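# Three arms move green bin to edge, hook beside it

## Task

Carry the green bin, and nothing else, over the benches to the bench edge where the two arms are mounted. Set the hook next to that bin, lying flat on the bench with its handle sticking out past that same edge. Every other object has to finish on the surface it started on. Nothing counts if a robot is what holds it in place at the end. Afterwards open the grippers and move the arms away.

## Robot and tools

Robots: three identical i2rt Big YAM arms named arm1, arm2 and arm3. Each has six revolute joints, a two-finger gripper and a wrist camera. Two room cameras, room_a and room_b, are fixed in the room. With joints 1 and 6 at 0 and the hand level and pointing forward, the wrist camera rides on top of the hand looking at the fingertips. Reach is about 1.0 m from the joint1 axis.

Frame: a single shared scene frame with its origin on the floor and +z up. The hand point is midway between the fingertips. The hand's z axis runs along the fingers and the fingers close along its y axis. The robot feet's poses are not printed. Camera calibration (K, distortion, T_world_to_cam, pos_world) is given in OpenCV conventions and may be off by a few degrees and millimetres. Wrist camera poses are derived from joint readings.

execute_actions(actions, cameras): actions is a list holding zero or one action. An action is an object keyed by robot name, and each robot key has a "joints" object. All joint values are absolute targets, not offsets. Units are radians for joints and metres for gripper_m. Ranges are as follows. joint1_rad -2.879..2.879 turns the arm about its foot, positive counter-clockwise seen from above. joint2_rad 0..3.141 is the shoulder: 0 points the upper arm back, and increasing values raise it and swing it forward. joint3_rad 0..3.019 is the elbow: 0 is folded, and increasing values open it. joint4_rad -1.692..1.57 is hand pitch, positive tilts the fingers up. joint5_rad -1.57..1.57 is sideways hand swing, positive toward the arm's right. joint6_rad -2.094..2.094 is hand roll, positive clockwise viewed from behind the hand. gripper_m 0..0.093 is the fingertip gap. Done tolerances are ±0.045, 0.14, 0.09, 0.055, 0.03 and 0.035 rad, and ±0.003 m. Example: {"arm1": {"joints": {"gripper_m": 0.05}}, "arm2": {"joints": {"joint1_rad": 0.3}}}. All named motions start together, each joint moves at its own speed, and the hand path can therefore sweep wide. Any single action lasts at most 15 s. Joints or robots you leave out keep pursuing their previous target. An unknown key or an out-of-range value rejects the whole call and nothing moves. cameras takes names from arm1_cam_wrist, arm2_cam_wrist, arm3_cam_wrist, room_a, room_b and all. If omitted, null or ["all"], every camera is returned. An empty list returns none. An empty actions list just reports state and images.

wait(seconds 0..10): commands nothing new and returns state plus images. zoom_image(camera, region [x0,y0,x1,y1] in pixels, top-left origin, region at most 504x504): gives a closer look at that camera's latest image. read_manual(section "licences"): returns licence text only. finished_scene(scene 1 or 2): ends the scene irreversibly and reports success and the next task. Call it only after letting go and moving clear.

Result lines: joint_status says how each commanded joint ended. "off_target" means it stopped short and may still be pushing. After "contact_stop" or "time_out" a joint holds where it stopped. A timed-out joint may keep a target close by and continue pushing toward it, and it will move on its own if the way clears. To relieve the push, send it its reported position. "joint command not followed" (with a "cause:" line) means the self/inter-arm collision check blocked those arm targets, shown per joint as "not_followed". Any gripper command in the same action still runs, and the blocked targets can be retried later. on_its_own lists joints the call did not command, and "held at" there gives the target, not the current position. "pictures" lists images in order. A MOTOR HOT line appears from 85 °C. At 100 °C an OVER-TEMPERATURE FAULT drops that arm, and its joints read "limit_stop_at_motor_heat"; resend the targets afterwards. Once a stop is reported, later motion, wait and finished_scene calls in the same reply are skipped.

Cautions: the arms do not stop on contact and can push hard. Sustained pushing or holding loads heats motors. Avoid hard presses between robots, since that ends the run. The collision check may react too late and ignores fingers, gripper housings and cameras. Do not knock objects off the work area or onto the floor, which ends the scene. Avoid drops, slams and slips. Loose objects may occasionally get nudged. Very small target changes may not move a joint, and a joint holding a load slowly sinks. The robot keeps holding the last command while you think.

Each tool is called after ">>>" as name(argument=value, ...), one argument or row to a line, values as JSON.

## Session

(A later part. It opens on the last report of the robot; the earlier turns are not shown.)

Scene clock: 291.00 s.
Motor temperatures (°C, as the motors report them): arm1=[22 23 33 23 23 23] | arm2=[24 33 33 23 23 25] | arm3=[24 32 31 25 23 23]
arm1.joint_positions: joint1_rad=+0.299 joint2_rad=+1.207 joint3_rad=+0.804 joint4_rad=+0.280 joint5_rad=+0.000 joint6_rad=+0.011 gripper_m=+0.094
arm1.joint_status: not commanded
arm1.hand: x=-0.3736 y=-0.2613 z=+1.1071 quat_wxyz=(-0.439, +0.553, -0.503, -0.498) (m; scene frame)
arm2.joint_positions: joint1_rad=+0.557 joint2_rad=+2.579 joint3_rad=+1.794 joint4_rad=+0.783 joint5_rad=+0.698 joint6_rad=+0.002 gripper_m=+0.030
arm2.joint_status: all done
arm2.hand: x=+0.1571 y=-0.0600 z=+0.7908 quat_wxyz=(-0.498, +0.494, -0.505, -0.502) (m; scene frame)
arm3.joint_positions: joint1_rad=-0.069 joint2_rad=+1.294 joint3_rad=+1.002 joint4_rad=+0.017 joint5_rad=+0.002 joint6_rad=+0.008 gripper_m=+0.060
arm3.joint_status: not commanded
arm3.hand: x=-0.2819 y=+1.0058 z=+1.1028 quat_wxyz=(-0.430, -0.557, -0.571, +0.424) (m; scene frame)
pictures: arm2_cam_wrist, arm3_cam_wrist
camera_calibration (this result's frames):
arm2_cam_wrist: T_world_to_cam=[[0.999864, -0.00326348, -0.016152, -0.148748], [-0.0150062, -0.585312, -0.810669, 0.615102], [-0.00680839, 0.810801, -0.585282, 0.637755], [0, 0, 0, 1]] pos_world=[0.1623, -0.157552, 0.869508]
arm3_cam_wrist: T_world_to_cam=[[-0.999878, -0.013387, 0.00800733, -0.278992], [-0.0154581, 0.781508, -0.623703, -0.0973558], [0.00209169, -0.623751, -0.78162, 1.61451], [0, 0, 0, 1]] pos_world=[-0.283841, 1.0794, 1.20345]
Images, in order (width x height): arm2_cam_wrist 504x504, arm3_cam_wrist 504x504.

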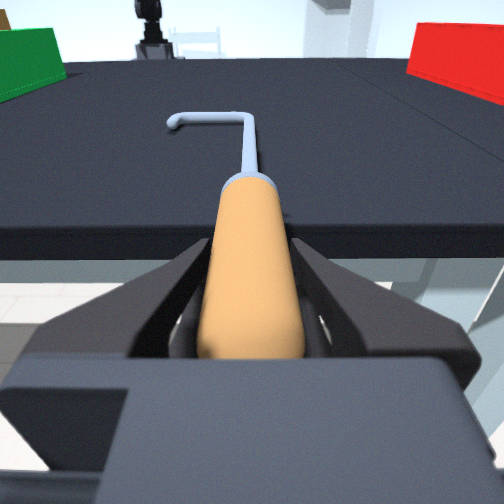

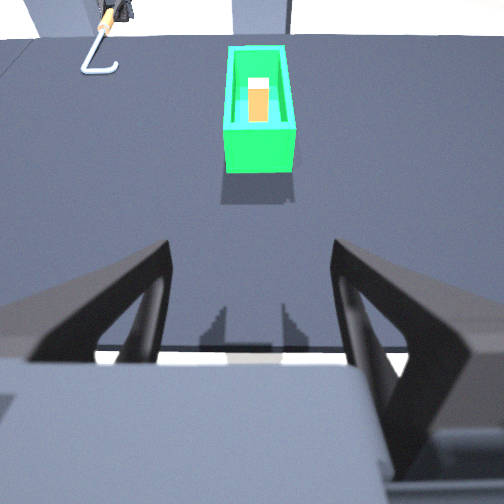

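>>> execute_actions(
  actions=[
    {"arm2":{"joints":{"gripper_m":0.093}}},
  ],
  cameras=["arm2_cam_wrist"],
)

>>> execute_actions(
  actions=[
    {"arm2":{"joints":{"joint2_rad":2.2}},"arm1":{"joints":{"joint2_rad":1.9,"joint3_rad":1.2,"joint4_rad":0.9,"joint5_rad":-0.5}}},
  ],
  cameras=["arm2_cam_wrist"],
)

Scene clock: 300.30 s.
Motor temperatures (°C, as the motors report them): arm1=[22 23 33 23 23 23] | arm2=[24 33 33 23 23 25] | arm3=[24 31 31 25 23 23]
arm1.joint_positions: joint1_rad=+0.299 joint2_rad=+1.207 joint3_rad=+0.804 joint4_rad=+0.280 joint5_rad=+0.000 joint6_rad=+0.011 gripper_m=+0.094
arm1.joint_status: not commanded
arm1.hand: x=-0.3736 y=-0.2613 z=+1.1071 quat_wxyz=(-0.439, +0.553, -0.503, -0.498) (m; scene frame)
arm2.joint_positions: joint1_rad=+0.557 joint2_rad=+2.579 joint3_rad=+1.795 joint4_rad=+0.783 joint5_rad=+0.698 joint6_rad=+0.002 gripper_m=+0.093
arm2.joint_status: all done
arm2.hand: x=+0.1570 y=-0.0598 z=+0.7912 quat_wxyz=(-0.498, +0.494, -0.505, -0.503) (m; scene frame)
arm3.joint_positions: joint1_rad=-0.069 joint2_rad=+1.294 joint3_rad=+1.002 joint4_rad=+0.017 joint5_rad=+0.002 joint6_rad=+0.008 gripper_m=+0.060
arm3.joint_status: not commanded
arm3.hand: x=-0.2819 y=+1.0058 z=+1.1028 quat_wxyz=(-0.430, -0.557, -0.571, +0.424) (m; scene frame)
pictures: arm2_cam_wrist
camera_calibration (this result's frames):
arm2_cam_wrist: T_world_to_cam=[[0.999856, -0.00326122, -0.0166402, -0.148228], [-0.0154048, -0.584835, -0.811006, 0.615846], [-0.00708689, 0.811145, -0.584802, 0.637525], [0, 0, 0, 1]] pos_world=[0.162212, -0.15744, 0.869813]
Images, in order (width x height): arm2_cam_wrist 504x504.

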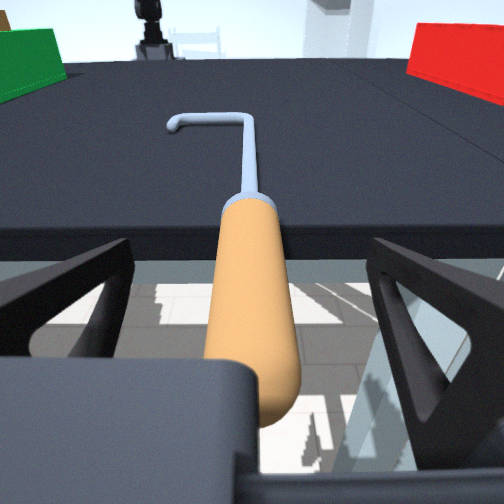

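Scene clock: 302.13 s.
Motor temperatures (°C, as the motors report them): arm1=[22 23 34 23 23 23] | arm2=[24 33 33 23 23 25] | arm3=[24 31 31 25 23 23]
arm1.joint_positions: joint1_rad=+0.299 joint2_rad=+1.920 joint3_rad=+1.159 joint4_rad=+0.883 joint5_rad=-0.497 joint6_rad=+0.011 gripper_m=+0.094
arm1.joint_status: all done
arm1.hand: x=-0.4742 y=-0.1016 z=+1.0071 quat_wxyz=(-0.360, +0.597, -0.294, -0.654) (m; scene frame)
arm2.joint_positions: joint1_rad=+0.557 joint2_rad=+2.193 joint3_rad=+1.838 joint4_rad=+0.775 joint5_rad=+0.698 joint6_rad=+0.002 gripper_m=+0.093
arm2.joint_status: all done
arm2.hand: x=+0.1688 y=-0.0688 z=+1.1357 quat_wxyz=(-0.500, +0.335, -0.481, -0.638) (m; scene frame)
arm3.joint_positions: joint1_rad=-0.069 joint2_rad=+1.294 joint3_rad=+1.002 joint4_rad=+0.017 joint5_rad=+0.002 joint6_rad=+0.008 gripper_m=+0.060
arm3.joint_status: not commanded
arm3.hand: x=-0.2819 y=+1.0058 z=+1.1028 quat_wxyz=(-0.430, -0.557, -0.571, +0.424) (m; scene frame)
pictures: arm2_cam_wrist
camera_calibration (this result's frames):
arm2_cam_wrist: T_world_to_cam=[[0.959947, 0.0410286, -0.277162, 0.151345], [-0.252828, -0.299466, -0.919999, 1.07365], [-0.120747, 0.953224, -0.277098, 0.525899], [0, 0, 0, 1]] pos_world=[0.189666, -0.185988, 1.17543]
Images, in order (width x height): arm2_cam_wrist 504x504.

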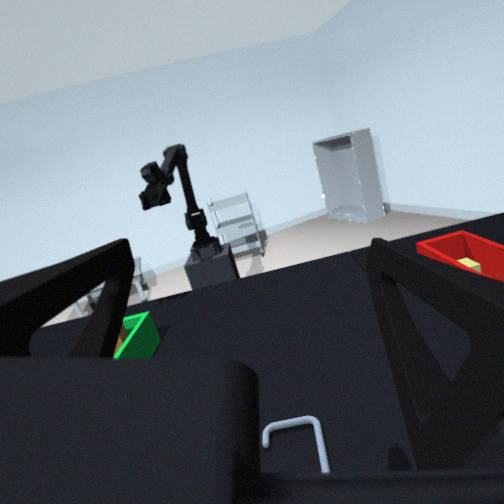

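>>> execute_actions(
  actions=[
    {"arm2":{"joints":{"joint1_rad":-0.5,"joint2_rad":1.0,"joint3_rad":0.8,"joint4_rad":0,"joint5_rad":0}},"arm1":{"joints":{"joint1_rad":-0.535,"joint2_rad":2.38,"joint3_rad":1.725,"joint4_rad":0.71,"joint5_rad":-0.724}}},
  ],
  cameras=["arm1_cam_wrist","room_b"],
)

Scene clock: 320.33 s.
Motor temperatures (°C, as the motors report them): arm1=[22 25 35 23 23 23] | arm2=[24 33 33 23 23 25] | arm3=[24 30 31 25 23 23]
arm1.joint_positions: joint1_rad=-0.524 joint2_rad=+2.405 joint3_rad=+1.671 joint4_rad=+0.708 joint5_rad=-0.722 joint6_rad=+0.010 gripper_m=+0.094
arm1.joint_status: all done
arm1.hand: x=+0.1445 y=-0.0979 z=+0.8493 quat_wxyz=(-0.485, +0.498, -0.510, -0.507) (m; scene frame)
arm2.joint_positions: joint1_rad=-0.490 joint2_rad=+1.007 joint3_rad=+0.804 joint4_rad=+0.016 joint5_rad=+0.003 joint6_rad=+0.002 gripper_m=+0.093
arm2.joint_status: all done
arm2.hand: x=+0.7941 y=-0.3286 z=+1.1408 quat_wxyz=(-0.520, +0.434, -0.637, -0.368) (m; scene frame)
arm3.joint_positions: joint1_rad=-0.069 joint2_rad=+1.294 joint3_rad=+1.002 joint4_rad=+0.017 joint5_rad=+0.002 joint6_rad=+0.008 gripper_m=+0.060
arm3.joint_status: not commanded
arm3.hand: x=-0.2819 y=+1.0058 z=+1.1028 quat_wxyz=(-0.430, -0.557, -0.571, +0.424) (m; scene frame)
pictures: arm1_cam_wrist, room_b
camera_calibration (this result's frames):
arm1_cam_wrist: T_world_to_cam=[[0.999214, -0.00922478, -0.0385447, -0.116568], [-0.0364875, -0.593822, -0.803769, 0.641098], [-0.0154741, 0.804544, -0.593692, 0.710491], [0, 0, 0, 1]] pos_world=[0.150862, -0.191998, 0.932614]
Images, in order (width x height): arm1_cam_wrist 504x504, room_b 504x504.

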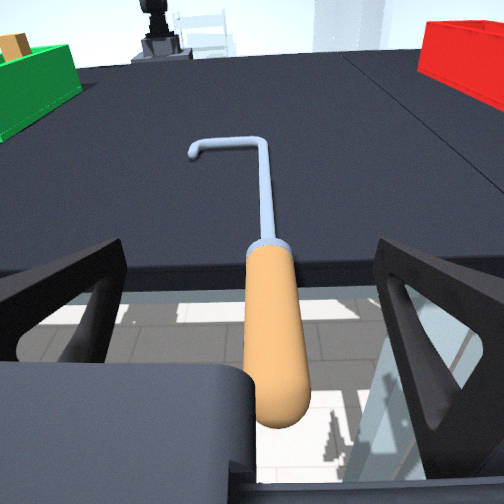

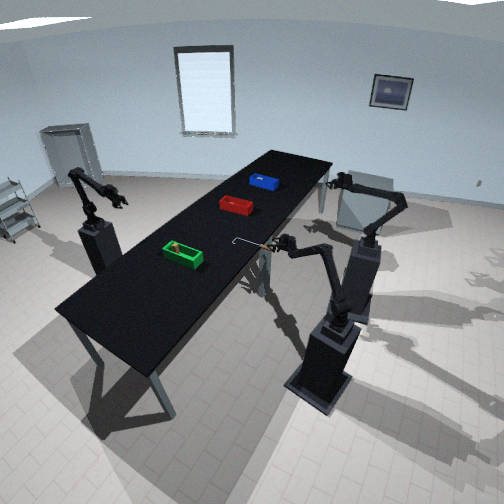

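>>> execute_actions(
  actions=[
    {"arm1":{"joints":{"joint1_rad":-0.49,"joint2_rad":2.535,"joint3_rad":1.905,"joint4_rad":0.76,"joint5_rad":-0.694}}},
  ],
  cameras=["arm1_cam_wrist"],
)

Scene clock: 333.20 s.
Motor temperatures (°C, as the motors report them): arm1=[22 27 36 23 23 23] | arm2=[24 31 33 23 23 25] | arm3=[24 29 31 25 23 23]
arm1.joint_positions: joint1_rad=-0.496 joint2_rad=+2.545 joint3_rad=+1.848 joint4_rad=+0.745 joint5_rad=-0.696 joint6_rad=+0.010 gripper_m=+0.094
arm1.joint_status: all done
arm1.hand: x=+0.1506 y=-0.0582 z=+0.8279 quat_wxyz=(-0.511, +0.496, -0.483, -0.509) (m; scene frame)
arm2.joint_positions: joint1_rad=-0.490 joint2_rad=+1.007 joint3_rad=+0.804 joint4_rad=+0.016 joint5_rad=+0.003 joint6_rad=+0.002 gripper_m=+0.093
arm2.joint_status: not commanded
arm2.hand: x=+0.7941 y=-0.3286 z=+1.1408 quat_wxyz=(-0.520, +0.434, -0.637, -0.368) (m; scene frame)
arm3.joint_positions: joint1_rad=-0.069 joint2_rad=+1.294 joint3_rad=+1.002 joint4_rad=+0.017 joint5_rad=+0.002 joint6_rad=+0.008 gripper_m=+0.060
arm3.joint_status: not commanded
arm3.hand: x=-0.2819 y=+1.0058 z=+1.1028 quat_wxyz=(-0.430, -0.557, -0.571, +0.424) (m; scene frame)
pictures: arm1_cam_wrist
camera_calibration (this result's frames):
arm1_cam_wrist: T_world_to_cam=[[0.999943, -0.00660512, 0.00840238, -0.161955], [0.00341872, -0.547192, -0.837, 0.671924], [0.0101262, 0.836981, -0.547138, 0.625454], [0, 0, 0, 1]] pos_world=[0.153315, -0.156892, 0.905971]
Images, in order (width x height): arm1_cam_wrist 504x504.

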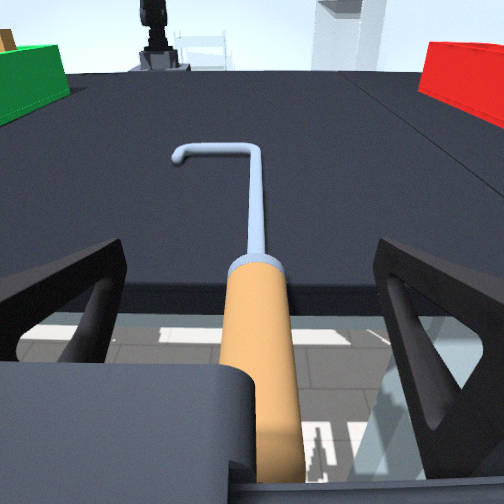

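>>> execute_actions(
  actions=[
    {"arm1":{"joints":{"joint3_rad":1.80}}},
  ],
  cameras=["arm1_cam_wrist"],
)

Scene clock: 341.13 s.
Motor temperatures (°C, as the motors report them): arm1=[22 28 37 23 23 23] | arm2=[24 31 33 23 23 25] | arm3=[24 29 31 25 23 23]
arm1.joint_positions: joint1_rad=-0.496 joint2_rad=+2.545 joint3_rad=+1.796 joint4_rad=+0.746 joint5_rad=-0.696 joint6_rad=+0.010 gripper_m=+0.094
arm1.joint_status: all done
arm1.hand: x=+0.1423 y=-0.0681 z=+0.8029 quat_wxyz=(-0.493, +0.498, -0.501, -0.508) (m; scene frame)
arm2.joint_positions: joint1_rad=-0.490 joint2_rad=+1.007 joint3_rad=+0.804 joint4_rad=+0.016 joint5_rad=+0.003 joint6_rad=+0.002 gripper_m=+0.093
arm2.joint_status: not commanded
arm2.hand: x=+0.7941 y=-0.3286 z=+1.1408 quat_wxyz=(-0.520, +0.434, -0.637, -0.368) (m; scene frame)
arm3.joint_positions: joint1_rad=-0.069 joint2_rad=+1.294 joint3_rad=+1.002 joint4_rad=+0.017 joint5_rad=+0.002 joint6_rad=+0.008 gripper_m=+0.060
arm3.joint_status: not commanded
arm3.hand: x=-0.2819 y=+1.0058 z=+1.1028 quat_wxyz=(-0.430, -0.557, -0.571, +0.424) (m; scene frame)
pictures: arm1_cam_wrist
camera_calibration (this result's frames):
arm1_cam_wrist: T_world_to_cam=[[0.99971, -0.00654659, -0.0231825, -0.12814], [-0.022687, -0.579418, -0.814715, 0.629284], [-0.00809876, 0.815005, -0.579398, 0.647132], [0, 0, 0, 1]] pos_world=[0.14762, -0.163636, 0.884664]
Images, in order (width x height): arm1_cam_wrist 504x504.

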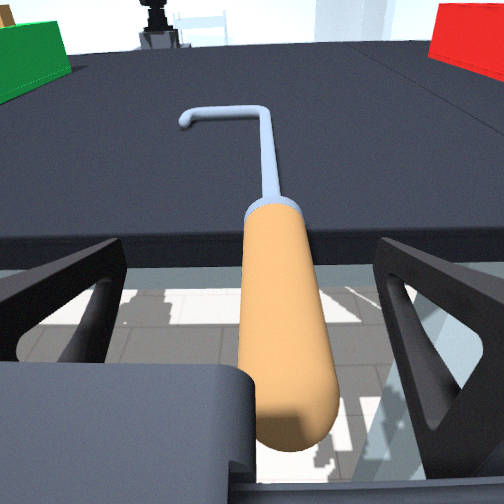

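>>> execute_actions(
  actions=[
    {"arm1":{"joints":{"joint2_rad":2.57}}},
  ],
  cameras=["arm1_cam_wrist"],
)

Scene clock: 347.63 s.
Motor temperatures (°C, as the motors report them): arm1=[22 28 35 23 23 23] | arm2=[24 30 33 23 23 25] | arm3=[24 29 31 25 23 23]
arm1.joint_positions: joint1_rad=-0.496 joint2_rad=+2.571 joint3_rad=+1.796 joint4_rad=+0.746 joint5_rad=-0.696 joint6_rad=+0.010 gripper_m=+0.094
arm1.joint_status: all done
arm1.hand: x=+0.1403 y=-0.0703 z=+0.7813 quat_wxyz=(-0.484, +0.499, -0.510, -0.507) (m; scene frame)
arm2.joint_positions: joint1_rad=-0.490 joint2_rad=+1.007 joint3_rad=+0.804 joint4_rad=+0.016 joint5_rad=+0.003 joint6_rad=+0.002 gripper_m=+0.093
arm2.joint_status: not commanded
arm2.hand: x=+0.7941 y=-0.3286 z=+1.1408 quat_wxyz=(-0.520, +0.434, -0.637, -0.368) (m; scene frame)
arm3.joint_positions: joint1_rad=-0.069 joint2_rad=+1.294 joint3_rad=+1.002 joint4_rad=+0.017 joint5_rad=+0.002 joint6_rad=+0.008 gripper_m=+0.060
arm3.joint_status: not commanded
arm3.hand: x=-0.2819 y=+1.0058 z=+1.1028 quat_wxyz=(-0.430, -0.557, -0.571, +0.424) (m; scene frame)
pictures: arm1_cam_wrist
camera_calibration (this result's frames):
arm1_cam_wrist: T_world_to_cam=[[0.999197, -0.00699725, -0.039441, -0.1139], [-0.0358454, -0.595672, -0.802427, 0.601388], [-0.0178791, 0.803197, -0.595445, 0.649455], [0, 0, 0, 1]] pos_world=[0.146977, -0.164208, 0.864792]
Images, in order (width x height): arm1_cam_wrist 504x504.

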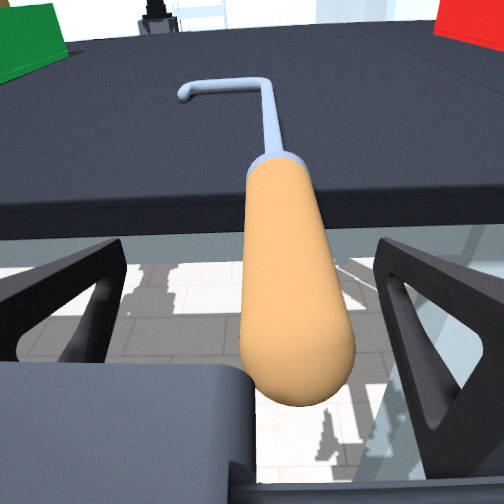

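>>> execute_actions(
  actions=[
    {"arm1":{"joints":{"joint2_rad":2.618,"joint3_rad":1.955}}},
  ],
  cameras=["arm1_cam_wrist"],
)

Scene clock: 358.60 s.
Motor temperatures (°C, as the motors report them): arm1=[22 29 34 23 23 23] | arm2=[24 30 33 23 23 25] | arm3=[24 29 31 25 23 23]
arm1.joint_positions: joint1_rad=-0.496 joint2_rad=+2.631 joint3_rad=+1.902 joint4_rad=+0.746 joint5_rad=-0.696 joint6_rad=+0.010 gripper_m=+0.094
arm1.joint_status: all done
arm1.hand: x=+0.1531 y=-0.0547 z=+0.7818 quat_wxyz=(-0.500, +0.498, -0.494, -0.508) (m; scene frame)
arm2.joint_positions: joint1_rad=-0.490 joint2_rad=+1.007 joint3_rad=+0.804 joint4_rad=+0.016 joint5_rad=+0.003 joint6_rad=+0.002 gripper_m=+0.093
arm2.joint_status: not commanded
arm2.hand: x=+0.7941 y=-0.3286 z=+1.1408 quat_wxyz=(-0.520, +0.434, -0.637, -0.368) (m; scene frame)
arm3.joint_positions: joint1_rad=-0.069 joint2_rad=+1.294 joint3_rad=+1.002 joint4_rad=+0.017 joint5_rad=+0.002 joint6_rad=+0.008 gripper_m=+0.060
arm3.joint_status: not commanded
arm3.hand: x=-0.2819 y=+1.0058 z=+1.1028 quat_wxyz=(-0.430, -0.557, -0.571, +0.424) (m; scene frame)
pictures: arm1_cam_wrist
camera_calibration (this result's frames):
arm1_cam_wrist: T_world_to_cam=[[0.999922, -0.00642255, -0.0107409, -0.149075], [-0.0124892, -0.566826, -0.823743, 0.62625], [-0.000797712, 0.823813, -0.566861, 0.61356], [0, 0, 0, 1]] pos_world=[0.157374, -0.151441, 0.862072]
Images, in order (width x height): arm1_cam_wrist 504x504.

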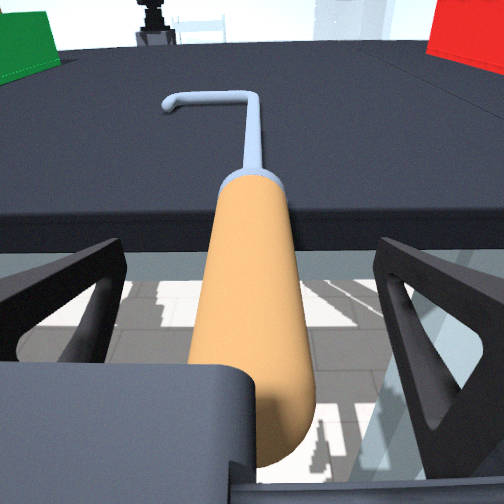

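Raise slightly with q4, then close.

>>> execute_actions(
  actions=[
    {"arm1":{"joints":{"joint4_rad":0.80}}},
  ],
  cameras=[],
)

>>> execute_actions(
  actions=[
    {"arm1":{"joints":{"gripper_m":0.0}}},
  ],
  cameras=["arm1_cam_wrist"],
)

Scene clock: 363.77 s.
Motor temperatures (°C, as the motors report them): arm1=[22 29 35 23 23 23] | arm2=[24 30 33 23 23 25] | arm3=[24 29 31 25 23 23]
arm1.joint_positions: joint1_rad=-0.496 joint2_rad=+2.631 joint3_rad=+1.902 joint4_rad=+0.782 joint5_rad=-0.696 joint6_rad=+0.010 gripper_m=+0.094
arm1.joint_status: all done
arm1.hand: x=+0.1530 y=-0.0549 z=+0.7892 quat_wxyz=(-0.512, +0.496, -0.481, -0.509) (m; scene frame)
arm2.joint_positions: joint1_rad=-0.490 joint2_rad=+1.007 joint3_rad=+0.804 joint4_rad=+0.016 joint5_rad=+0.003 joint6_rad=+0.002 gripper_m=+0.093
arm2.joint_status: not commanded
arm2.hand: x=+0.7941 y=-0.3286 z=+1.1408 quat_wxyz=(-0.520, +0.434, -0.637, -0.368) (m; scene frame)
arm3.joint_positions: joint1_rad=-0.069 joint2_rad=+1.294 joint3_rad=+1.002 joint4_rad=+0.017 joint5_rad=+0.002 joint6_rad=+0.008 gripper_m=+0.060
arm3.joint_status: not commanded
arm3.hand: x=-0.2819 y=+1.0058 z=+1.1028 quat_wxyz=(-0.430, -0.557, -0.571, +0.424) (m; scene frame)
pictures: none
No camera images: the call's "cameras" was empty. Leave "cameras" out to get every camera's image.

Scene clock: 364.50 s.
Motor temperatures (°C, as the motors report them): arm1=[22 29 35 23 23 23] | arm2=[24 30 33 23 23 25] | arm3=[24 29 31 25 23 23]
arm1.joint_positions: joint1_rad=-0.496 joint2_rad=+2.631 joint3_rad=+1.902 joint4_rad=+0.782 joint5_rad=-0.694 joint6_rad=+0.009 gripper_m=+0.030
arm1.joint_status: gripper_m off_target (ended at +0.030, target +0.000)
arm1.hand: x=+0.1534 y=-0.0549 z=+0.7892 quat_wxyz=(-0.513, +0.496, -0.482, -0.509) (m; scene frame)
arm2.joint_positions: joint1_rad=-0.490 joint2_rad=+1.007 joint3_rad=+0.804 joint4_rad=+0.016 joint5_rad=+0.003 joint6_rad=+0.002 gripper_m=+0.093
arm2.joint_status: not commanded
arm2.hand: x=+0.7941 y=-0.3286 z=+1.1408 quat_wxyz=(-0.520, +0.434, -0.637, -0.368) (m; scene frame)
arm3.joint_positions: joint1_rad=-0.069 joint2_rad=+1.294 joint3_rad=+1.002 joint4_rad=+0.017 joint5_rad=+0.002 joint6_rad=+0.008 gripper_m=+0.060
arm3.joint_status: not commanded
arm3.hand: x=-0.2819 y=+1.0058 z=+1.1028 quat_wxyz=(-0.430, -0.557, -0.571, +0.424) (m; scene frame)
pictures: arm1_cam_wrist
camera_calibration (this result's frames):
arm1_cam_wrist: T_world_to_cam=[[0.999879, -0.00901004, 0.0126497, -0.167869], [0.00572295, -0.54343, -0.839435, 0.643155], [0.0144376, 0.839406, -0.543313, 0.597908], [0, 0, 0, 1]] pos_world=[0.155535, -0.15389, 0.866861]
Images, in order (width x height): arm1_cam_wrist 504x504.

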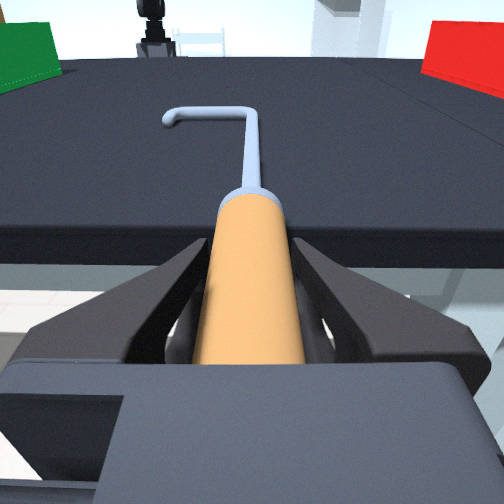

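>>> execute_actions(
  actions=[
    {"arm1":{"joints":{"joint2_rad":2.56,"joint6_rad":-0.6}}},
  ],
  cameras=["arm1_cam_wrist","arm3_cam_wrist"],
)

Scene clock: 377.57 s.
Motor temperatures (°C, as the motors report them): arm1=[22 30 37 23 23 23] | arm2=[24 30 33 23 23 25] | arm3=[24 29 31 25 23 23]
arm1.joint_positions: joint1_rad=-0.496 joint2_rad=+2.599 joint3_rad=+1.902 joint4_rad=+0.782 joint5_rad=-0.697 joint6_rad=-0.566 gripper_m=+0.030
arm1.joint_status: all done
arm1.hand: x=+0.1552 y=-0.0524 z=+0.8167 quat_wxyz=(-0.647, +0.608, -0.310, -0.341) (m; scene frame)
arm2.joint_positions: joint1_rad=-0.490 joint2_rad=+1.007 joint3_rad=+0.804 joint4_rad=+0.016 joint5_rad=+0.003 joint6_rad=+0.002 gripper_m=+0.093
arm2.joint_status: not commanded
arm2.hand: x=+0.7941 y=-0.3286 z=+1.1408 quat_wxyz=(-0.520, +0.434, -0.637, -0.368) (m; scene frame)
arm3.joint_positions: joint1_rad=-0.069 joint2_rad=+1.294 joint3_rad=+1.002 joint4_rad=+0.017 joint5_rad=+0.002 joint6_rad=+0.008 gripper_m=+0.060
arm3.joint_status: not commanded
arm3.hand: x=-0.2819 y=+1.0058 z=+1.1028 quat_wxyz=(-0.430, -0.557, -0.571, +0.424) (m; scene frame)
pictures: arm1_cam_wrist, arm3_cam_wrist
camera_calibration (this result's frames):
arm1_cam_wrist: T_world_to_cam=[[0.820731, -0.046713, 0.569402, -0.59885], [0.464331, -0.526134, -0.712447, 0.493524], [0.332862, 0.849118, -0.410124, 0.453009], [0, 0, 0, 1]] pos_world=[0.111547, -0.152972, 0.878385]
arm3_cam_wrist: T_world_to_cam=[[-0.999878, -0.013387, 0.00800733, -0.278992], [-0.0154581, 0.781508, -0.623703, -0.0973558], [0.00209169, -0.623751, -0.78162, 1.61451], [0, 0, 0, 1]] pos_world=[-0.283841, 1.0794, 1.20345]
Images, in order (width x height): arm1_cam_wrist 504x504, arm3_cam_wrist 504x504.

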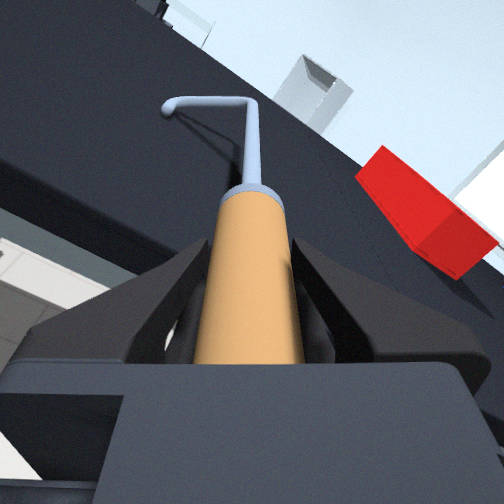

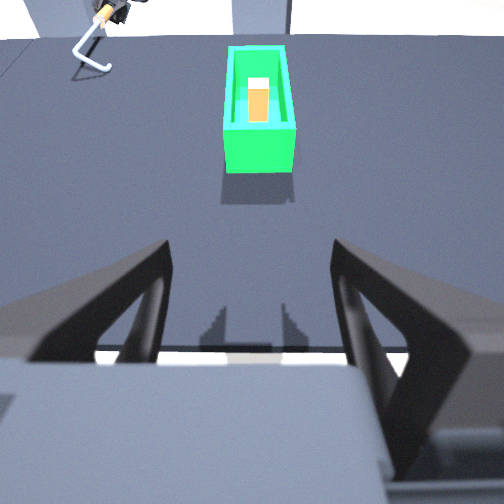

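Works nicely. Continue.

>>> execute_actions(
  actions=[
    {"arm1":{"joints":{"joint2_rad":2.515,"joint6_rad":-1.57}}},
  ],
  cameras=["arm1_cam_wrist","arm3_cam_wrist"],
)

Scene clock: 384.43 s.
Motor temperatures (°C, as the motors report them): arm1=[22 31 37 23 23 23] | arm2=[24 30 33 23 23 25] | arm3=[24 29 31 25 23 23]
arm1.joint_positions: joint1_rad=-0.496 joint2_rad=+2.567 joint3_rad=+1.902 joint4_rad=+0.782 joint5_rad=-0.697 joint6_rad=-1.554 gripper_m=+0.030
arm1.joint_status: all done
arm1.hand: x=+0.1569 y=-0.0506 z=+0.8438 quat_wxyz=(-0.739, +0.673, +0.023, +0.014) (m; scene frame)
arm2.joint_positions: joint1_rad=-0.490 joint2_rad=+1.007 joint3_rad=+0.804 joint4_rad=+0.016 joint5_rad=+0.003 joint6_rad=+0.002 gripper_m=+0.093
arm2.joint_status: not commanded
arm2.hand: x=+0.7941 y=-0.3286 z=+1.1408 quat_wxyz=(-0.520, +0.434, -0.637, -0.368) (m; scene frame)
arm3.joint_positions: joint1_rad=-0.069 joint2_rad=+1.294 joint3_rad=+1.002 joint4_rad=+0.017 joint5_rad=+0.002 joint6_rad=+0.008 gripper_m=+0.060
arm3.joint_status: not commanded
arm3.hand: x=-0.2819 y=+1.0058 z=+1.1028 quat_wxyz=(-0.430, -0.557, -0.571, +0.424) (m; scene frame)
pictures: arm1_cam_wrist, arm3_cam_wrist
camera_calibration (this result's frames):
arm1_cam_wrist: T_world_to_cam=[[-0.0446804, -0.112188, 0.992682, -0.840349], [0.8226, -0.567972, -0.027164, -0.123556], [0.566863, 0.815366, 0.117663, -0.0217157], [0, 0, 0, 1]] pos_world=[0.0764002, -0.146747, 0.833398]
arm3_cam_wrist: T_world_to_cam=[[-0.999878, -0.013387, 0.00800733, -0.278992], [-0.0154581, 0.781508, -0.623703, -0.0973558], [0.00209169, -0.623751, -0.78162, 1.61451], [0, 0, 0, 1]] pos_world=[-0.283841, 1.0794, 1.20345]
Images, in order (width x height): arm1_cam_wrist 504x504, arm3_cam_wrist 504x504.

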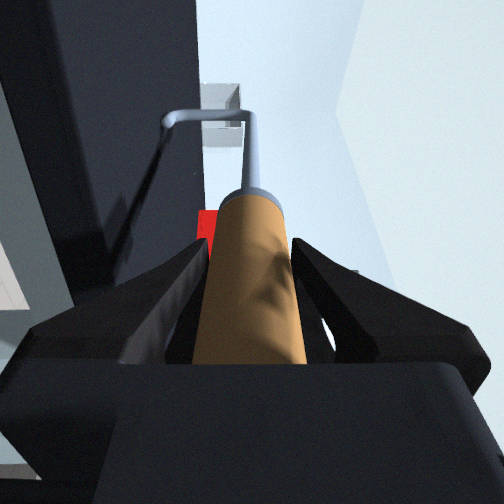

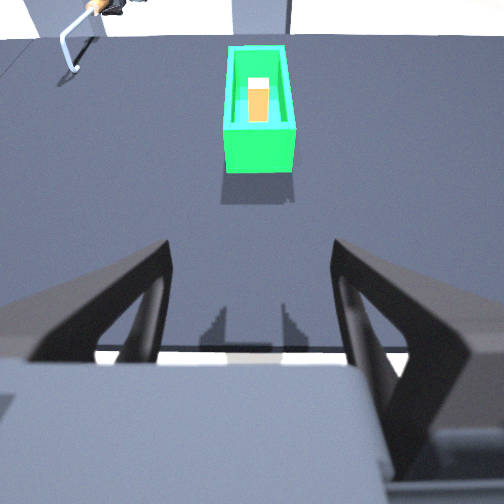

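>>> execute_actions(
  actions=[
    {"arm1":{"joints":{"joint2_rad":2.2,"joint3_rad":1.8,"joint4_rad":0.65,"joint1_rad":-0.3,"joint5_rad":-0.45}}},
  ],
  cameras=["arm1_cam_wrist"],
)

>>> execute_actions(
  actions=[
    {"arm1":{"joints":{"joint3_rad":1.74,"joint4_rad":0.59,"joint1_rad":0.155,"joint5_rad":0}}},
  ],
  cameras=["arm1_cam_wrist","arm3_cam_wrist","room_b"],
)

Scene clock: 404.20 s.
Motor temperatures (°C, as the motors report them): arm1=[22 33 38 23 23 23] | arm2=[24 29 33 23 23 25] | arm3=[24 29 32 25 23 23]
arm1.joint_positions: joint1_rad=-0.306 joint2_rad=+2.245 joint3_rad=+1.767 joint4_rad=+0.621 joint5_rad=-0.451 joint6_rad=-1.557 gripper_m=+0.030
arm1.joint_status: all done
arm1.hand: x=+0.0362 y=+0.0035 z=+1.0179 quat_wxyz=(-0.751, +0.659, +0.001, +0.031) (m; scene frame)
arm2.joint_positions: joint1_rad=-0.490 joint2_rad=+1.007 joint3_rad=+0.804 joint4_rad=+0.016 joint5_rad=+0.003 joint6_rad=+0.002 gripper_m=+0.093
arm2.joint_status: not commanded
arm2.hand: x=+0.7941 y=-0.3286 z=+1.1408 quat_wxyz=(-0.520, +0.434, -0.637, -0.368) (m; scene frame)
arm3.joint_positions: joint1_rad=-0.069 joint2_rad=+1.294 joint3_rad=+1.002 joint4_rad=+0.017 joint5_rad=+0.002 joint6_rad=+0.008 gripper_m=+0.060
arm3.joint_status: not commanded
arm3.hand: x=-0.2819 y=+1.0058 z=+1.1028 quat_wxyz=(-0.430, -0.557, -0.571, +0.424) (m; scene frame)
pictures: arm1_cam_wrist
camera_calibration (this result's frames):
arm1_cam_wrist: T_world_to_cam=[[-0.0424043, -0.147834, 0.988103, -1.00771], [0.790271, -0.610067, -0.0573599, 0.0432462], [0.611288, 0.778437, 0.142698, -0.0448394], [0, 0, 0, 1]] pos_world=[-0.0494977, -0.0876859, 1.0046]
Images, in order (width x height): arm1_cam_wrist 504x504.

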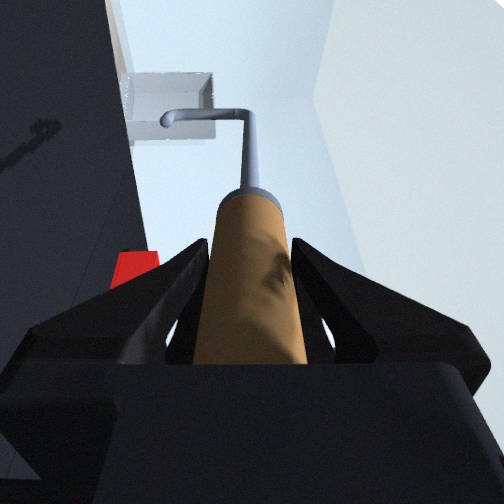

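Scene clock: 406.33 s.
Motor temperatures (°C, as the motors report them): arm1=[22 33 38 23 23 23] | arm2=[24 29 33 23 23 25] | arm3=[24 29 32 25 23 23]
arm1.joint_positions: joint1_rad=+0.152 joint2_rad=+2.256 joint3_rad=+1.709 joint4_rad=+0.559 joint5_rad=+0.001 joint6_rad=-1.557 gripper_m=+0.030
arm1.joint_status: all done
arm1.hand: x=-0.2816 y=+0.0820 z=+0.9645 quat_wxyz=(-0.713, +0.701, -0.020, +0.006) (m; scene frame)
arm2.joint_positions: joint1_rad=-0.490 joint2_rad=+1.007 joint3_rad=+0.804 joint4_rad=+0.016 joint5_rad=+0.003 joint6_rad=+0.002 gripper_m=+0.093
arm2.joint_status: not commanded
arm2.hand: x=+0.7941 y=-0.3286 z=+1.1408 quat_wxyz=(-0.520, +0.434, -0.637, -0.368) (m; scene frame)
arm3.joint_positions: joint1_rad=-0.069 joint2_rad=+1.294 joint3_rad=+1.002 joint4_rad=+0.017 joint5_rad=+0.002 joint6_rad=+0.008 gripper_m=+0.060
arm3.joint_status: not commanded
arm3.hand: x=-0.2819 y=+1.0058 z=+1.1028 quat_wxyz=(-0.430, -0.557, -0.571, +0.424) (m; scene frame)
pictures: arm1_cam_wrist, arm3_cam_wrist, room_b
camera_calibration (this result's frames):
arm1_cam_wrist: T_world_to_cam=[[0.0246713, -0.0349107, 0.999086, -0.957849], [0.791033, -0.610407, -0.0408629, 0.323536], [0.611275, 0.791318, 0.012556, 0.220431], [0, 0, 0, 1]] pos_world=[-0.36704, -0.0103822, 0.967426]
arm3_cam_wrist: T_world_to_cam=[[-0.999878, -0.013387, 0.00800733, -0.278992], [-0.0154581, 0.781508, -0.623703, -0.0973558], [0.00209169, -0.623751, -0.78162, 1.61451], [0, 0, 0, 1]] pos_world=[-0.283841, 1.0794, 1.20345]
Images, in order (width x height): arm1_cam_wrist 504x504, arm3_cam_wrist 504x504, room_b 504x504.

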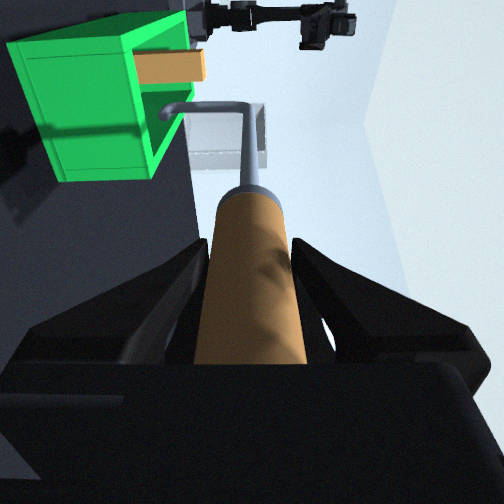

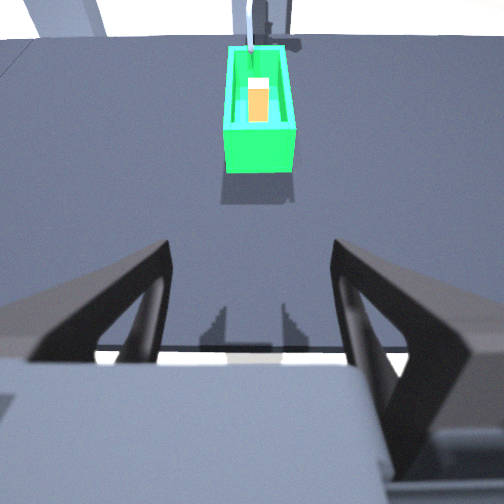

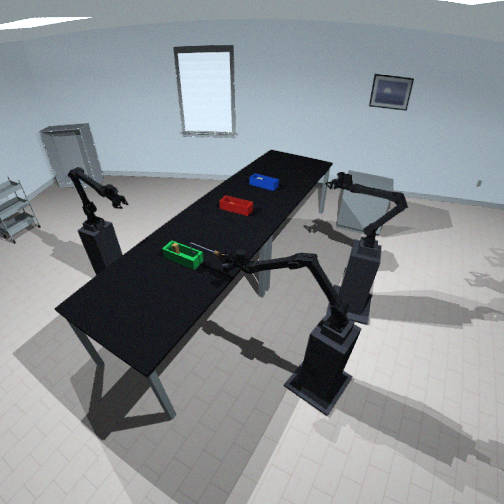

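>>> zoom_image(
  camera="room_b",
  region=[150, 225, 250, 285],
)

Region (150, 225, 250, 285) of room_b's 504x504 image, scaled by 5.040, with more detail than that image has; it fills the top 302 rows of this view, and the rest is white.

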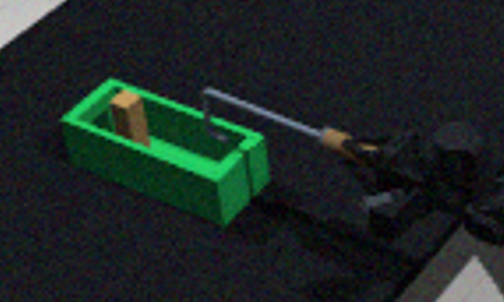

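>>> execute_actions(
  actions=[
    {"arm1":{"joints":{"joint3_rad":1.9,"joint2_rad":2.28}}},
  ],
  cameras=[],
)

>>> execute_actions(
  actions=[
    {"arm1":{"joints":{"joint2_rad":2.365}}},
  ],
  cameras=["arm1_cam_wrist","arm3_cam_wrist","room_b"],
)

Scene clock: 421.10 s.
Motor temperatures (°C, as the motors report them): arm1=[22 33 39 23 23 23] | arm2=[24 29 34 23 23 25] | arm3=[24 29 32 25 23 23]
arm1.joint_positions: joint1_rad=+0.152 joint2_rad=+2.335 joint3_rad=+1.793 joint4_rad=+0.559 joint5_rad=+0.001 joint6_rad=-1.557 gripper_m=+0.030
arm1.joint_status: joint3_rad time_out (moved +0.085 of +0.191); the others done
arm1.on_its_own: joint3_rad reads +1.793 and still pushes toward +1.900 since a time_out
arm1.hand: x=-0.2810 y=+0.1020 z=+0.9440 quat_wxyz=(-0.715, +0.699, -0.020, +0.006) (m; scene frame)
arm2.joint_positions: joint1_rad=-0.490 joint2_rad=+1.007 joint3_rad=+0.804 joint4_rad=+0.016 joint5_rad=+0.003 joint6_rad=+0.002 gripper_m=+0.093
arm2.joint_status: not commanded
arm2.hand: x=+0.7941 y=-0.3286 z=+1.1408 quat_wxyz=(-0.520, +0.434, -0.637, -0.368) (m; scene frame)
arm3.joint_positions: joint1_rad=-0.069 joint2_rad=+1.294 joint3_rad=+1.002 joint4_rad=+0.017 joint5_rad=+0.002 joint6_rad=+0.008 gripper_m=+0.060
arm3.joint_status: not commanded
arm3.hand: x=-0.2819 y=+1.0058 z=+1.1028 quat_wxyz=(-0.430, -0.557, -0.571, +0.424) (m; scene frame)
pictures: none
No camera images: the call's "cameras" was empty. Leave "cameras" out to get every camera's image.

not run: a stop came earlier in this reply.

>>> execute_actions(
  actions=[],
  cameras=["arm1_cam_wrist","room_b"],
)

>>> zoom_image(
  camera="room_b",
  region=[150, 225, 250, 285],
)

Scene clock: 426.40 s.
Motor temperatures (°C, as the motors report them): arm1=[22 33 41 23 23 23] | arm2=[24 29 34 23 23 25] | arm3=[24 29 32 25 23 23]
arm1.joint_positions: joint1_rad=+0.152 joint2_rad=+2.335 joint3_rad=+1.793 joint4_rad=+0.559 joint5_rad=+0.001 joint6_rad=-1.557 gripper_m=+0.030
arm1.joint_status: joint3_rad time_out (moved +0.085 of +0.191); the others done
arm1.on_its_own: joint3_rad reads +1.793 and still pushes toward +1.900 since a time_out
arm1.hand: x=-0.2810 y=+0.1020 z=+0.9440 quat_wxyz=(-0.715, +0.699, -0.020, +0.006) (m; scene frame)
arm2.joint_positions: joint1_rad=-0.490 joint2_rad=+1.007 joint3_rad=+0.804 joint4_rad=+0.016 joint5_rad=+0.003 joint6_rad=+0.002 gripper_m=+0.093
arm2.joint_status: not commanded
arm2.hand: x=+0.7941 y=-0.3286 z=+1.1408 quat_wxyz=(-0.520, +0.434, -0.637, -0.368) (m; scene frame)
arm3.joint_positions: joint1_rad=-0.069 joint2_rad=+1.294 joint3_rad=+1.002 joint4_rad=+0.017 joint5_rad=+0.002 joint6_rad=+0.008 gripper_m=+0.060
arm3.joint_status: not commanded
arm3.hand: x=-0.2819 y=+1.0058 z=+1.1028 quat_wxyz=(-0.430, -0.557, -0.571, +0.424) (m; scene frame)
pictures: arm1_cam_wrist, room_b
camera_calibration (this result's frames):
arm1_cam_wrist: T_world_to_cam=[[0.0244596, -0.0406239, 0.998875, -0.935975], [0.791021, -0.610191, -0.0441861, 0.337536], [0.6113, 0.791212, 0.0172093, 0.200109], [0, 0, 0, 1]] pos_world=[-0.366431, 0.00960984, 0.946393]
Images, in order (width x height): arm1_cam_wrist 504x504, room_b 504x504.

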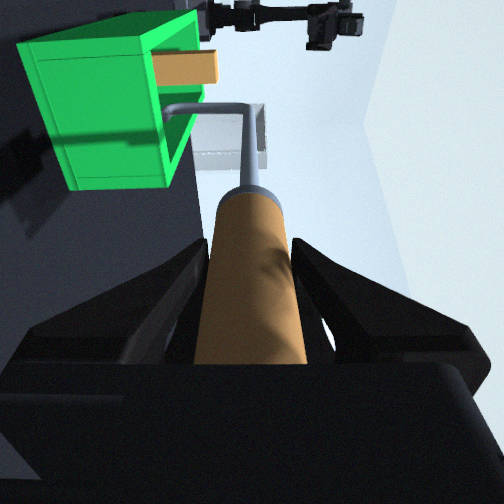

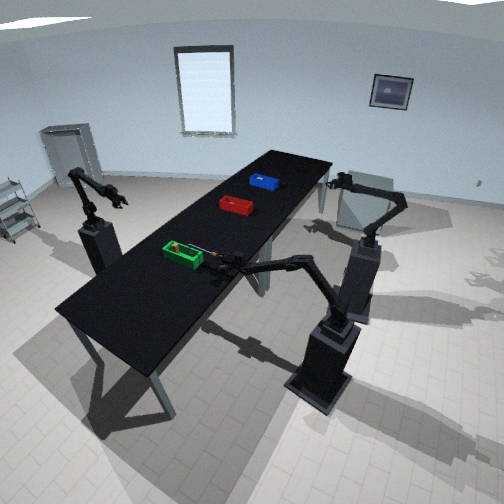

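Region (150, 225, 250, 285) of room_b's 504x504 image, scaled by 5.040, with more detail than that image has; it fills the top 302 rows of this view, and the rest is white.

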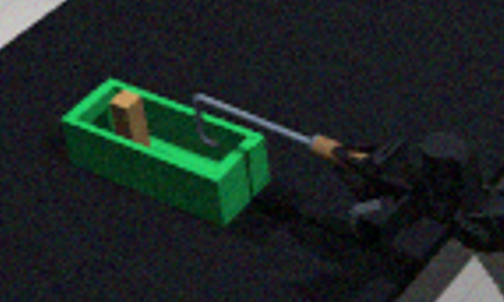

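>>> execute_actions(
  actions=[
    {"arm1":{"joints":{"joint3_rad":1.77}}},
  ],
  cameras=[],
)

>>> execute_actions(
  actions=[
    {"arm1":{"joints":{"joint2_rad":2.21,"joint3_rad":1.576,"joint4_rad":0.75}}},
  ],
  cameras=["arm1_cam_wrist","room_b"],
)

Scene clock: 444.10 s.
Motor temperatures (°C, as the motors report them): arm1=[22 34 46 23 23 23] | arm2=[24 29 34 23 23 25] | arm3=[24 29 32 25 23 23]
arm1.joint_positions: joint1_rad=+0.152 joint2_rad=+2.335 joint3_rad=+1.737 joint4_rad=+0.558 joint5_rad=+0.001 joint6_rad=-1.557 gripper_m=+0.030
arm1.joint_status: all done
arm1.hand: x=-0.2816 y=+0.0902 z=+0.9112 quat_wxyz=(-0.694, +0.720, -0.021, +0.006) (m; scene frame)
arm2.joint_positions: joint1_rad=-0.490 joint2_rad=+1.007 joint3_rad=+0.804 joint4_rad=+0.016 joint5_rad=+0.003 joint6_rad=+0.002 gripper_m=+0.093
arm2.joint_status: not commanded
arm2.hand: x=+0.7941 y=-0.3286 z=+1.1408 quat_wxyz=(-0.520, +0.434, -0.637, -0.368) (m; scene frame)
arm3.joint_positions: joint1_rad=-0.069 joint2_rad=+1.294 joint3_rad=+1.002 joint4_rad=+0.017 joint5_rad=+0.002 joint6_rad=+0.008 gripper_m=+0.060
arm3.joint_status: not commanded
arm3.hand: x=-0.2819 y=+1.0058 z=+1.1028 quat_wxyz=(-0.430, -0.557, -0.571, +0.424) (m; scene frame)
pictures: none
No camera images: the call's "cameras" was empty. Leave "cameras" out to get every camera's image.

Scene clock: 445.00 s.
Motor temperatures (°C, as the motors report them): arm1=[22 34 45 23 23 23] | arm2=[24 29 34 23 23 25] | arm3=[24 29 32 25 23 23]
arm1.joint_positions: joint1_rad=+0.152 joint2_rad=+2.274 joint3_rad=+1.554 joint4_rad=+0.696 joint5_rad=+0.001 joint6_rad=-1.557 gripper_m=+0.030
arm1.joint_status: all done
arm1.hand: x=-0.2833 y=+0.0476 z=+0.8970 quat_wxyz=(-0.700, +0.714, -0.021, +0.006) (m; scene frame)
arm2.joint_positions: joint1_rad=-0.490 joint2_rad=+1.007 joint3_rad=+0.804 joint4_rad=+0.016 joint5_rad=+0.003 joint6_rad=+0.002 gripper_m=+0.093
arm2.joint_status: not commanded
arm2.hand: x=+0.7941 y=-0.3286 z=+1.1408 quat_wxyz=(-0.520, +0.434, -0.637, -0.368) (m; scene frame)
arm3.joint_positions: joint1_rad=-0.069 joint2_rad=+1.294 joint3_rad=+1.002 joint4_rad=+0.017 joint5_rad=+0.002 joint6_rad=+0.008 gripper_m=+0.060
arm3.joint_status: not commanded
arm3.hand: x=-0.2819 y=+1.0058 z=+1.1028 quat_wxyz=(-0.430, -0.557, -0.571, +0.424) (m; scene frame)
pictures: arm1_cam_wrist, room_b
camera_calibration (this result's frames):
arm1_cam_wrist: T_world_to_cam=[[0.0259937, 0.000909976, 0.999662, -0.893343], [0.791126, -0.611326, -0.0200147, 0.282485], [0.611101, 0.791378, -0.0166105, 0.275616], [0, 0, 0, 1]] pos_world=[-0.368689, -0.044613, 0.903273]
Images, in order (width x height): arm1_cam_wrist 504x504, room_b 504x504.

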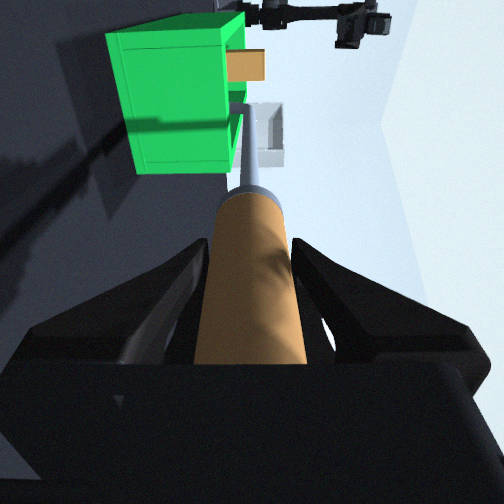

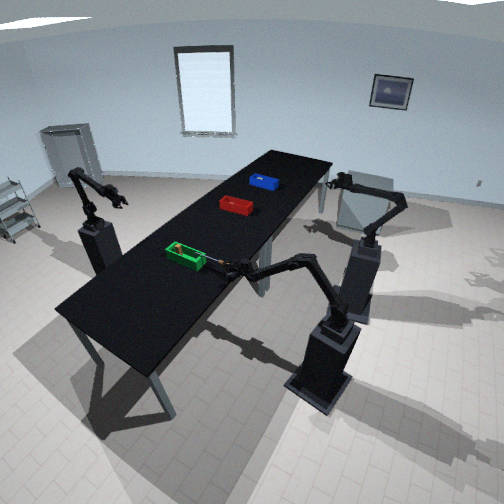

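>>> execute_actions(
  actions=[
    {"arm1":{"joints":{"joint2_rad":2.075,"joint3_rad":1.31,"joint4_rad":0.89}}},
  ],
  cameras=[],
)

>>> execute_actions(
  actions=[
    {"arm1":{"joints":{"joint2_rad":1.945,"joint3_rad":1.04,"joint4_rad":1.025}}},
  ],
  cameras=["arm1_cam_wrist","room_b"],
)

>>> zoom_image(
  camera="room_b",
  region=[170, 235, 270, 305],
)

Scene clock: 452.00 s.
Motor temperatures (°C, as the motors report them): arm1=[22 34 42 23 23 23] | arm2=[24 29 34 23 23 25] | arm3=[24 29 32 25 23 23]
arm1.joint_positions: joint1_rad=+0.152 joint2_rad=+2.118 joint3_rad=+1.290 joint4_rad=+0.843 joint5_rad=+0.001 joint6_rad=-1.557 gripper_m=+0.030
arm1.joint_status: all done
arm1.hand: x=-0.2857 y=-0.0228 z=+0.9204 quat_wxyz=(-0.714, +0.700, -0.020, +0.006) (m; scene frame)
arm2.joint_positions: joint1_rad=-0.490 joint2_rad=+1.007 joint3_rad=+0.804 joint4_rad=+0.016 joint5_rad=+0.003 joint6_rad=+0.002 gripper_m=+0.093
arm2.joint_status: not commanded
arm2.hand: x=+0.7941 y=-0.3286 z=+1.1408 quat_wxyz=(-0.520, +0.434, -0.637, -0.368) (m; scene frame)
arm3.joint_positions: joint1_rad=-0.069 joint2_rad=+1.294 joint3_rad=+1.002 joint4_rad=+0.017 joint5_rad=+0.002 joint6_rad=+0.008 gripper_m=+0.060
arm3.joint_status: not commanded
arm3.hand: x=-0.2819 y=+1.0058 z=+1.1028 quat_wxyz=(-0.430, -0.557, -0.571, +0.424) (m; scene frame)
pictures: none
No camera images: the call's "cameras" was empty. Leave "cameras" out to get every camera's image.

Scene clock: 453.00 s.
Motor temperatures (°C, as the motors report them): arm1=[22 34 42 23 23 23] | arm2=[24 29 34 23 23 25] | arm3=[24 29 32 25 23 23]
arm1.joint_positions: joint1_rad=+0.152 joint2_rad=+1.986 joint3_rad=+1.020 joint4_rad=+0.977 joint5_rad=+0.001 joint6_rad=-1.557 gripper_m=+0.030
arm1.joint_status: all done
arm1.hand: x=-0.2887 y=-0.1041 z=+0.9166 quat_wxyz=(-0.712, +0.702, -0.021, +0.006) (m; scene frame)
arm2.joint_positions: joint1_rad=-0.490 joint2_rad=+1.007 joint3_rad=+0.804 joint4_rad=+0.016 joint5_rad=+0.003 joint6_rad=+0.002 gripper_m=+0.093
arm2.joint_status: not commanded
arm2.hand: x=+0.7941 y=-0.3286 z=+1.1408 quat_wxyz=(-0.520, +0.434, -0.637, -0.368) (m; scene frame)
arm3.joint_positions: joint1_rad=-0.069 joint2_rad=+1.294 joint3_rad=+1.002 joint4_rad=+0.017 joint5_rad=+0.002 joint6_rad=+0.008 gripper_m=+0.060
arm3.joint_status: not commanded
arm3.hand: x=-0.2819 y=+1.0058 z=+1.1028 quat_wxyz=(-0.430, -0.557, -0.571, +0.424) (m; scene frame)
pictures: arm1_cam_wrist, room_b
camera_calibration (this result's frames):
arm1_cam_wrist: T_world_to_cam=[[0.0247277, -0.033387, 0.999137, -0.916134], [0.791037, -0.610461, -0.0399765, 0.212825], [0.611269, 0.791342, 0.011315, 0.373783], [0, 0, 0, 1]] pos_world=[-0.374181, -0.196456, 0.919622]
Images, in order (width x height): arm1_cam_wrist 504x504, room_b 504x504.

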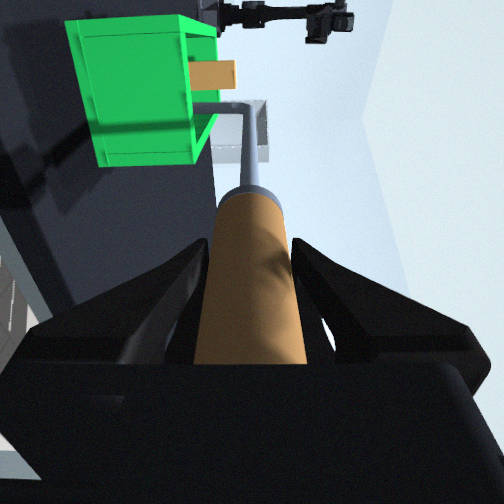

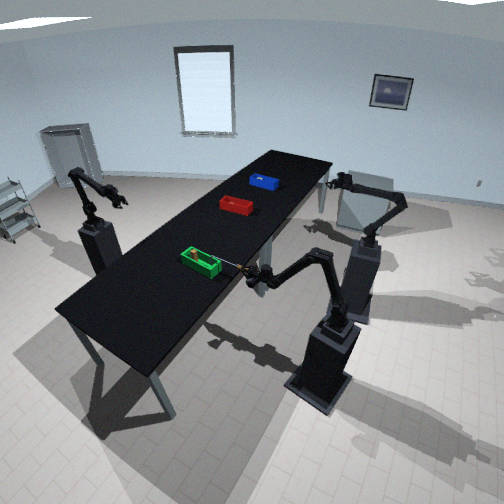

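Region (170, 235, 270, 305) of room_b's 504x504 image, scaled by 5.040, with more detail than that image has; it fills the top 353 rows of this view, and the rest is white.

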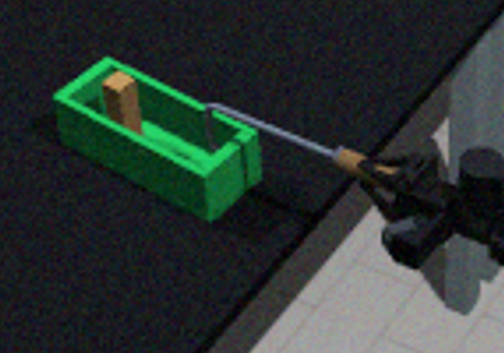

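>>> execute_actions(
  actions=[
    {"arm1":{"joints":{"joint2_rad":1.835,"joint3_rad":0.767,"joint4_rad":1.155}}},
  ],
  cameras=["arm1_cam_wrist","room_b"],
)

>>> zoom_image(
  camera="room_b",
  region=[170, 235, 270, 305],
)

Scene clock: 465.13 s.
Motor temperatures (°C, as the motors report them): arm1=[22 33 39 23 23 23] | arm2=[24 29 34 23 23 25] | arm3=[24 28 32 25 23 23]
arm1.joint_positions: joint1_rad=+0.152 joint2_rad=+1.868 joint3_rad=+0.744 joint4_rad=+1.109 joint5_rad=+0.001 joint6_rad=-1.557 gripper_m=+0.030
arm1.joint_status: all done
arm1.hand: x=-0.2922 y=-0.1951 z=+0.9031 quat_wxyz=(-0.703, +0.711, -0.021, +0.006) (m; scene frame)
arm2.joint_positions: joint1_rad=-0.490 joint2_rad=+1.007 joint3_rad=+0.804 joint4_rad=+0.016 joint5_rad=+0.003 joint6_rad=+0.002 gripper_m=+0.093
arm2.joint_status: not commanded
arm2.hand: x=+0.7941 y=-0.3286 z=+1.1408 quat_wxyz=(-0.520, +0.434, -0.637, -0.368) (m; scene frame)
arm3.joint_positions: joint1_rad=-0.069 joint2_rad=+1.294 joint3_rad=+1.002 joint4_rad=+0.017 joint5_rad=+0.002 joint6_rad=+0.008 gripper_m=+0.060
arm3.joint_status: not commanded
arm3.hand: x=-0.2819 y=+1.0058 z=+1.1028 quat_wxyz=(-0.430, -0.557, -0.571, +0.424) (m; scene frame)
pictures: arm1_cam_wrist, room_b
camera_calibration (this result's frames):
arm1_cam_wrist: T_world_to_cam=[[0.0256567, -0.00823735, 0.999637, -0.900935], [0.791099, -0.611162, -0.0253406, 0.146157], [0.611149, 0.791462, -0.00916385, 0.46647], [0, 0, 0, 1]] pos_world=[-0.377592, -0.287289, 0.908586]
Images, in order (width x height): arm1_cam_wrist 504x504, room_b 504x504.

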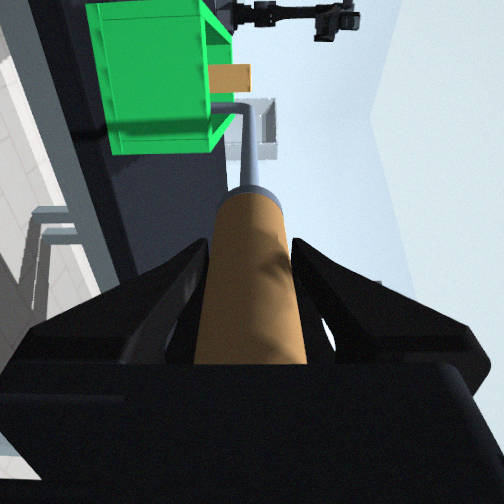

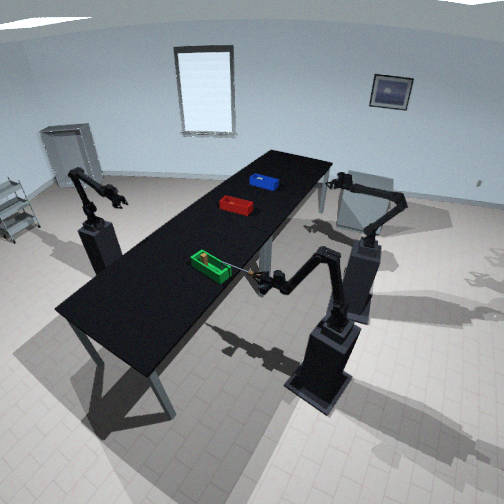

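Region (170, 235, 270, 305) of room_b's 504x504 image, scaled by 5.040, with more detail than that image has; it fills the top 353 rows of this view, and the rest is white.

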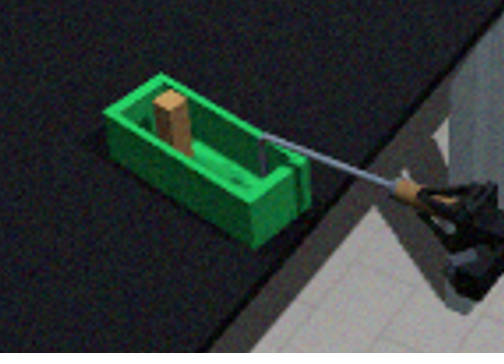

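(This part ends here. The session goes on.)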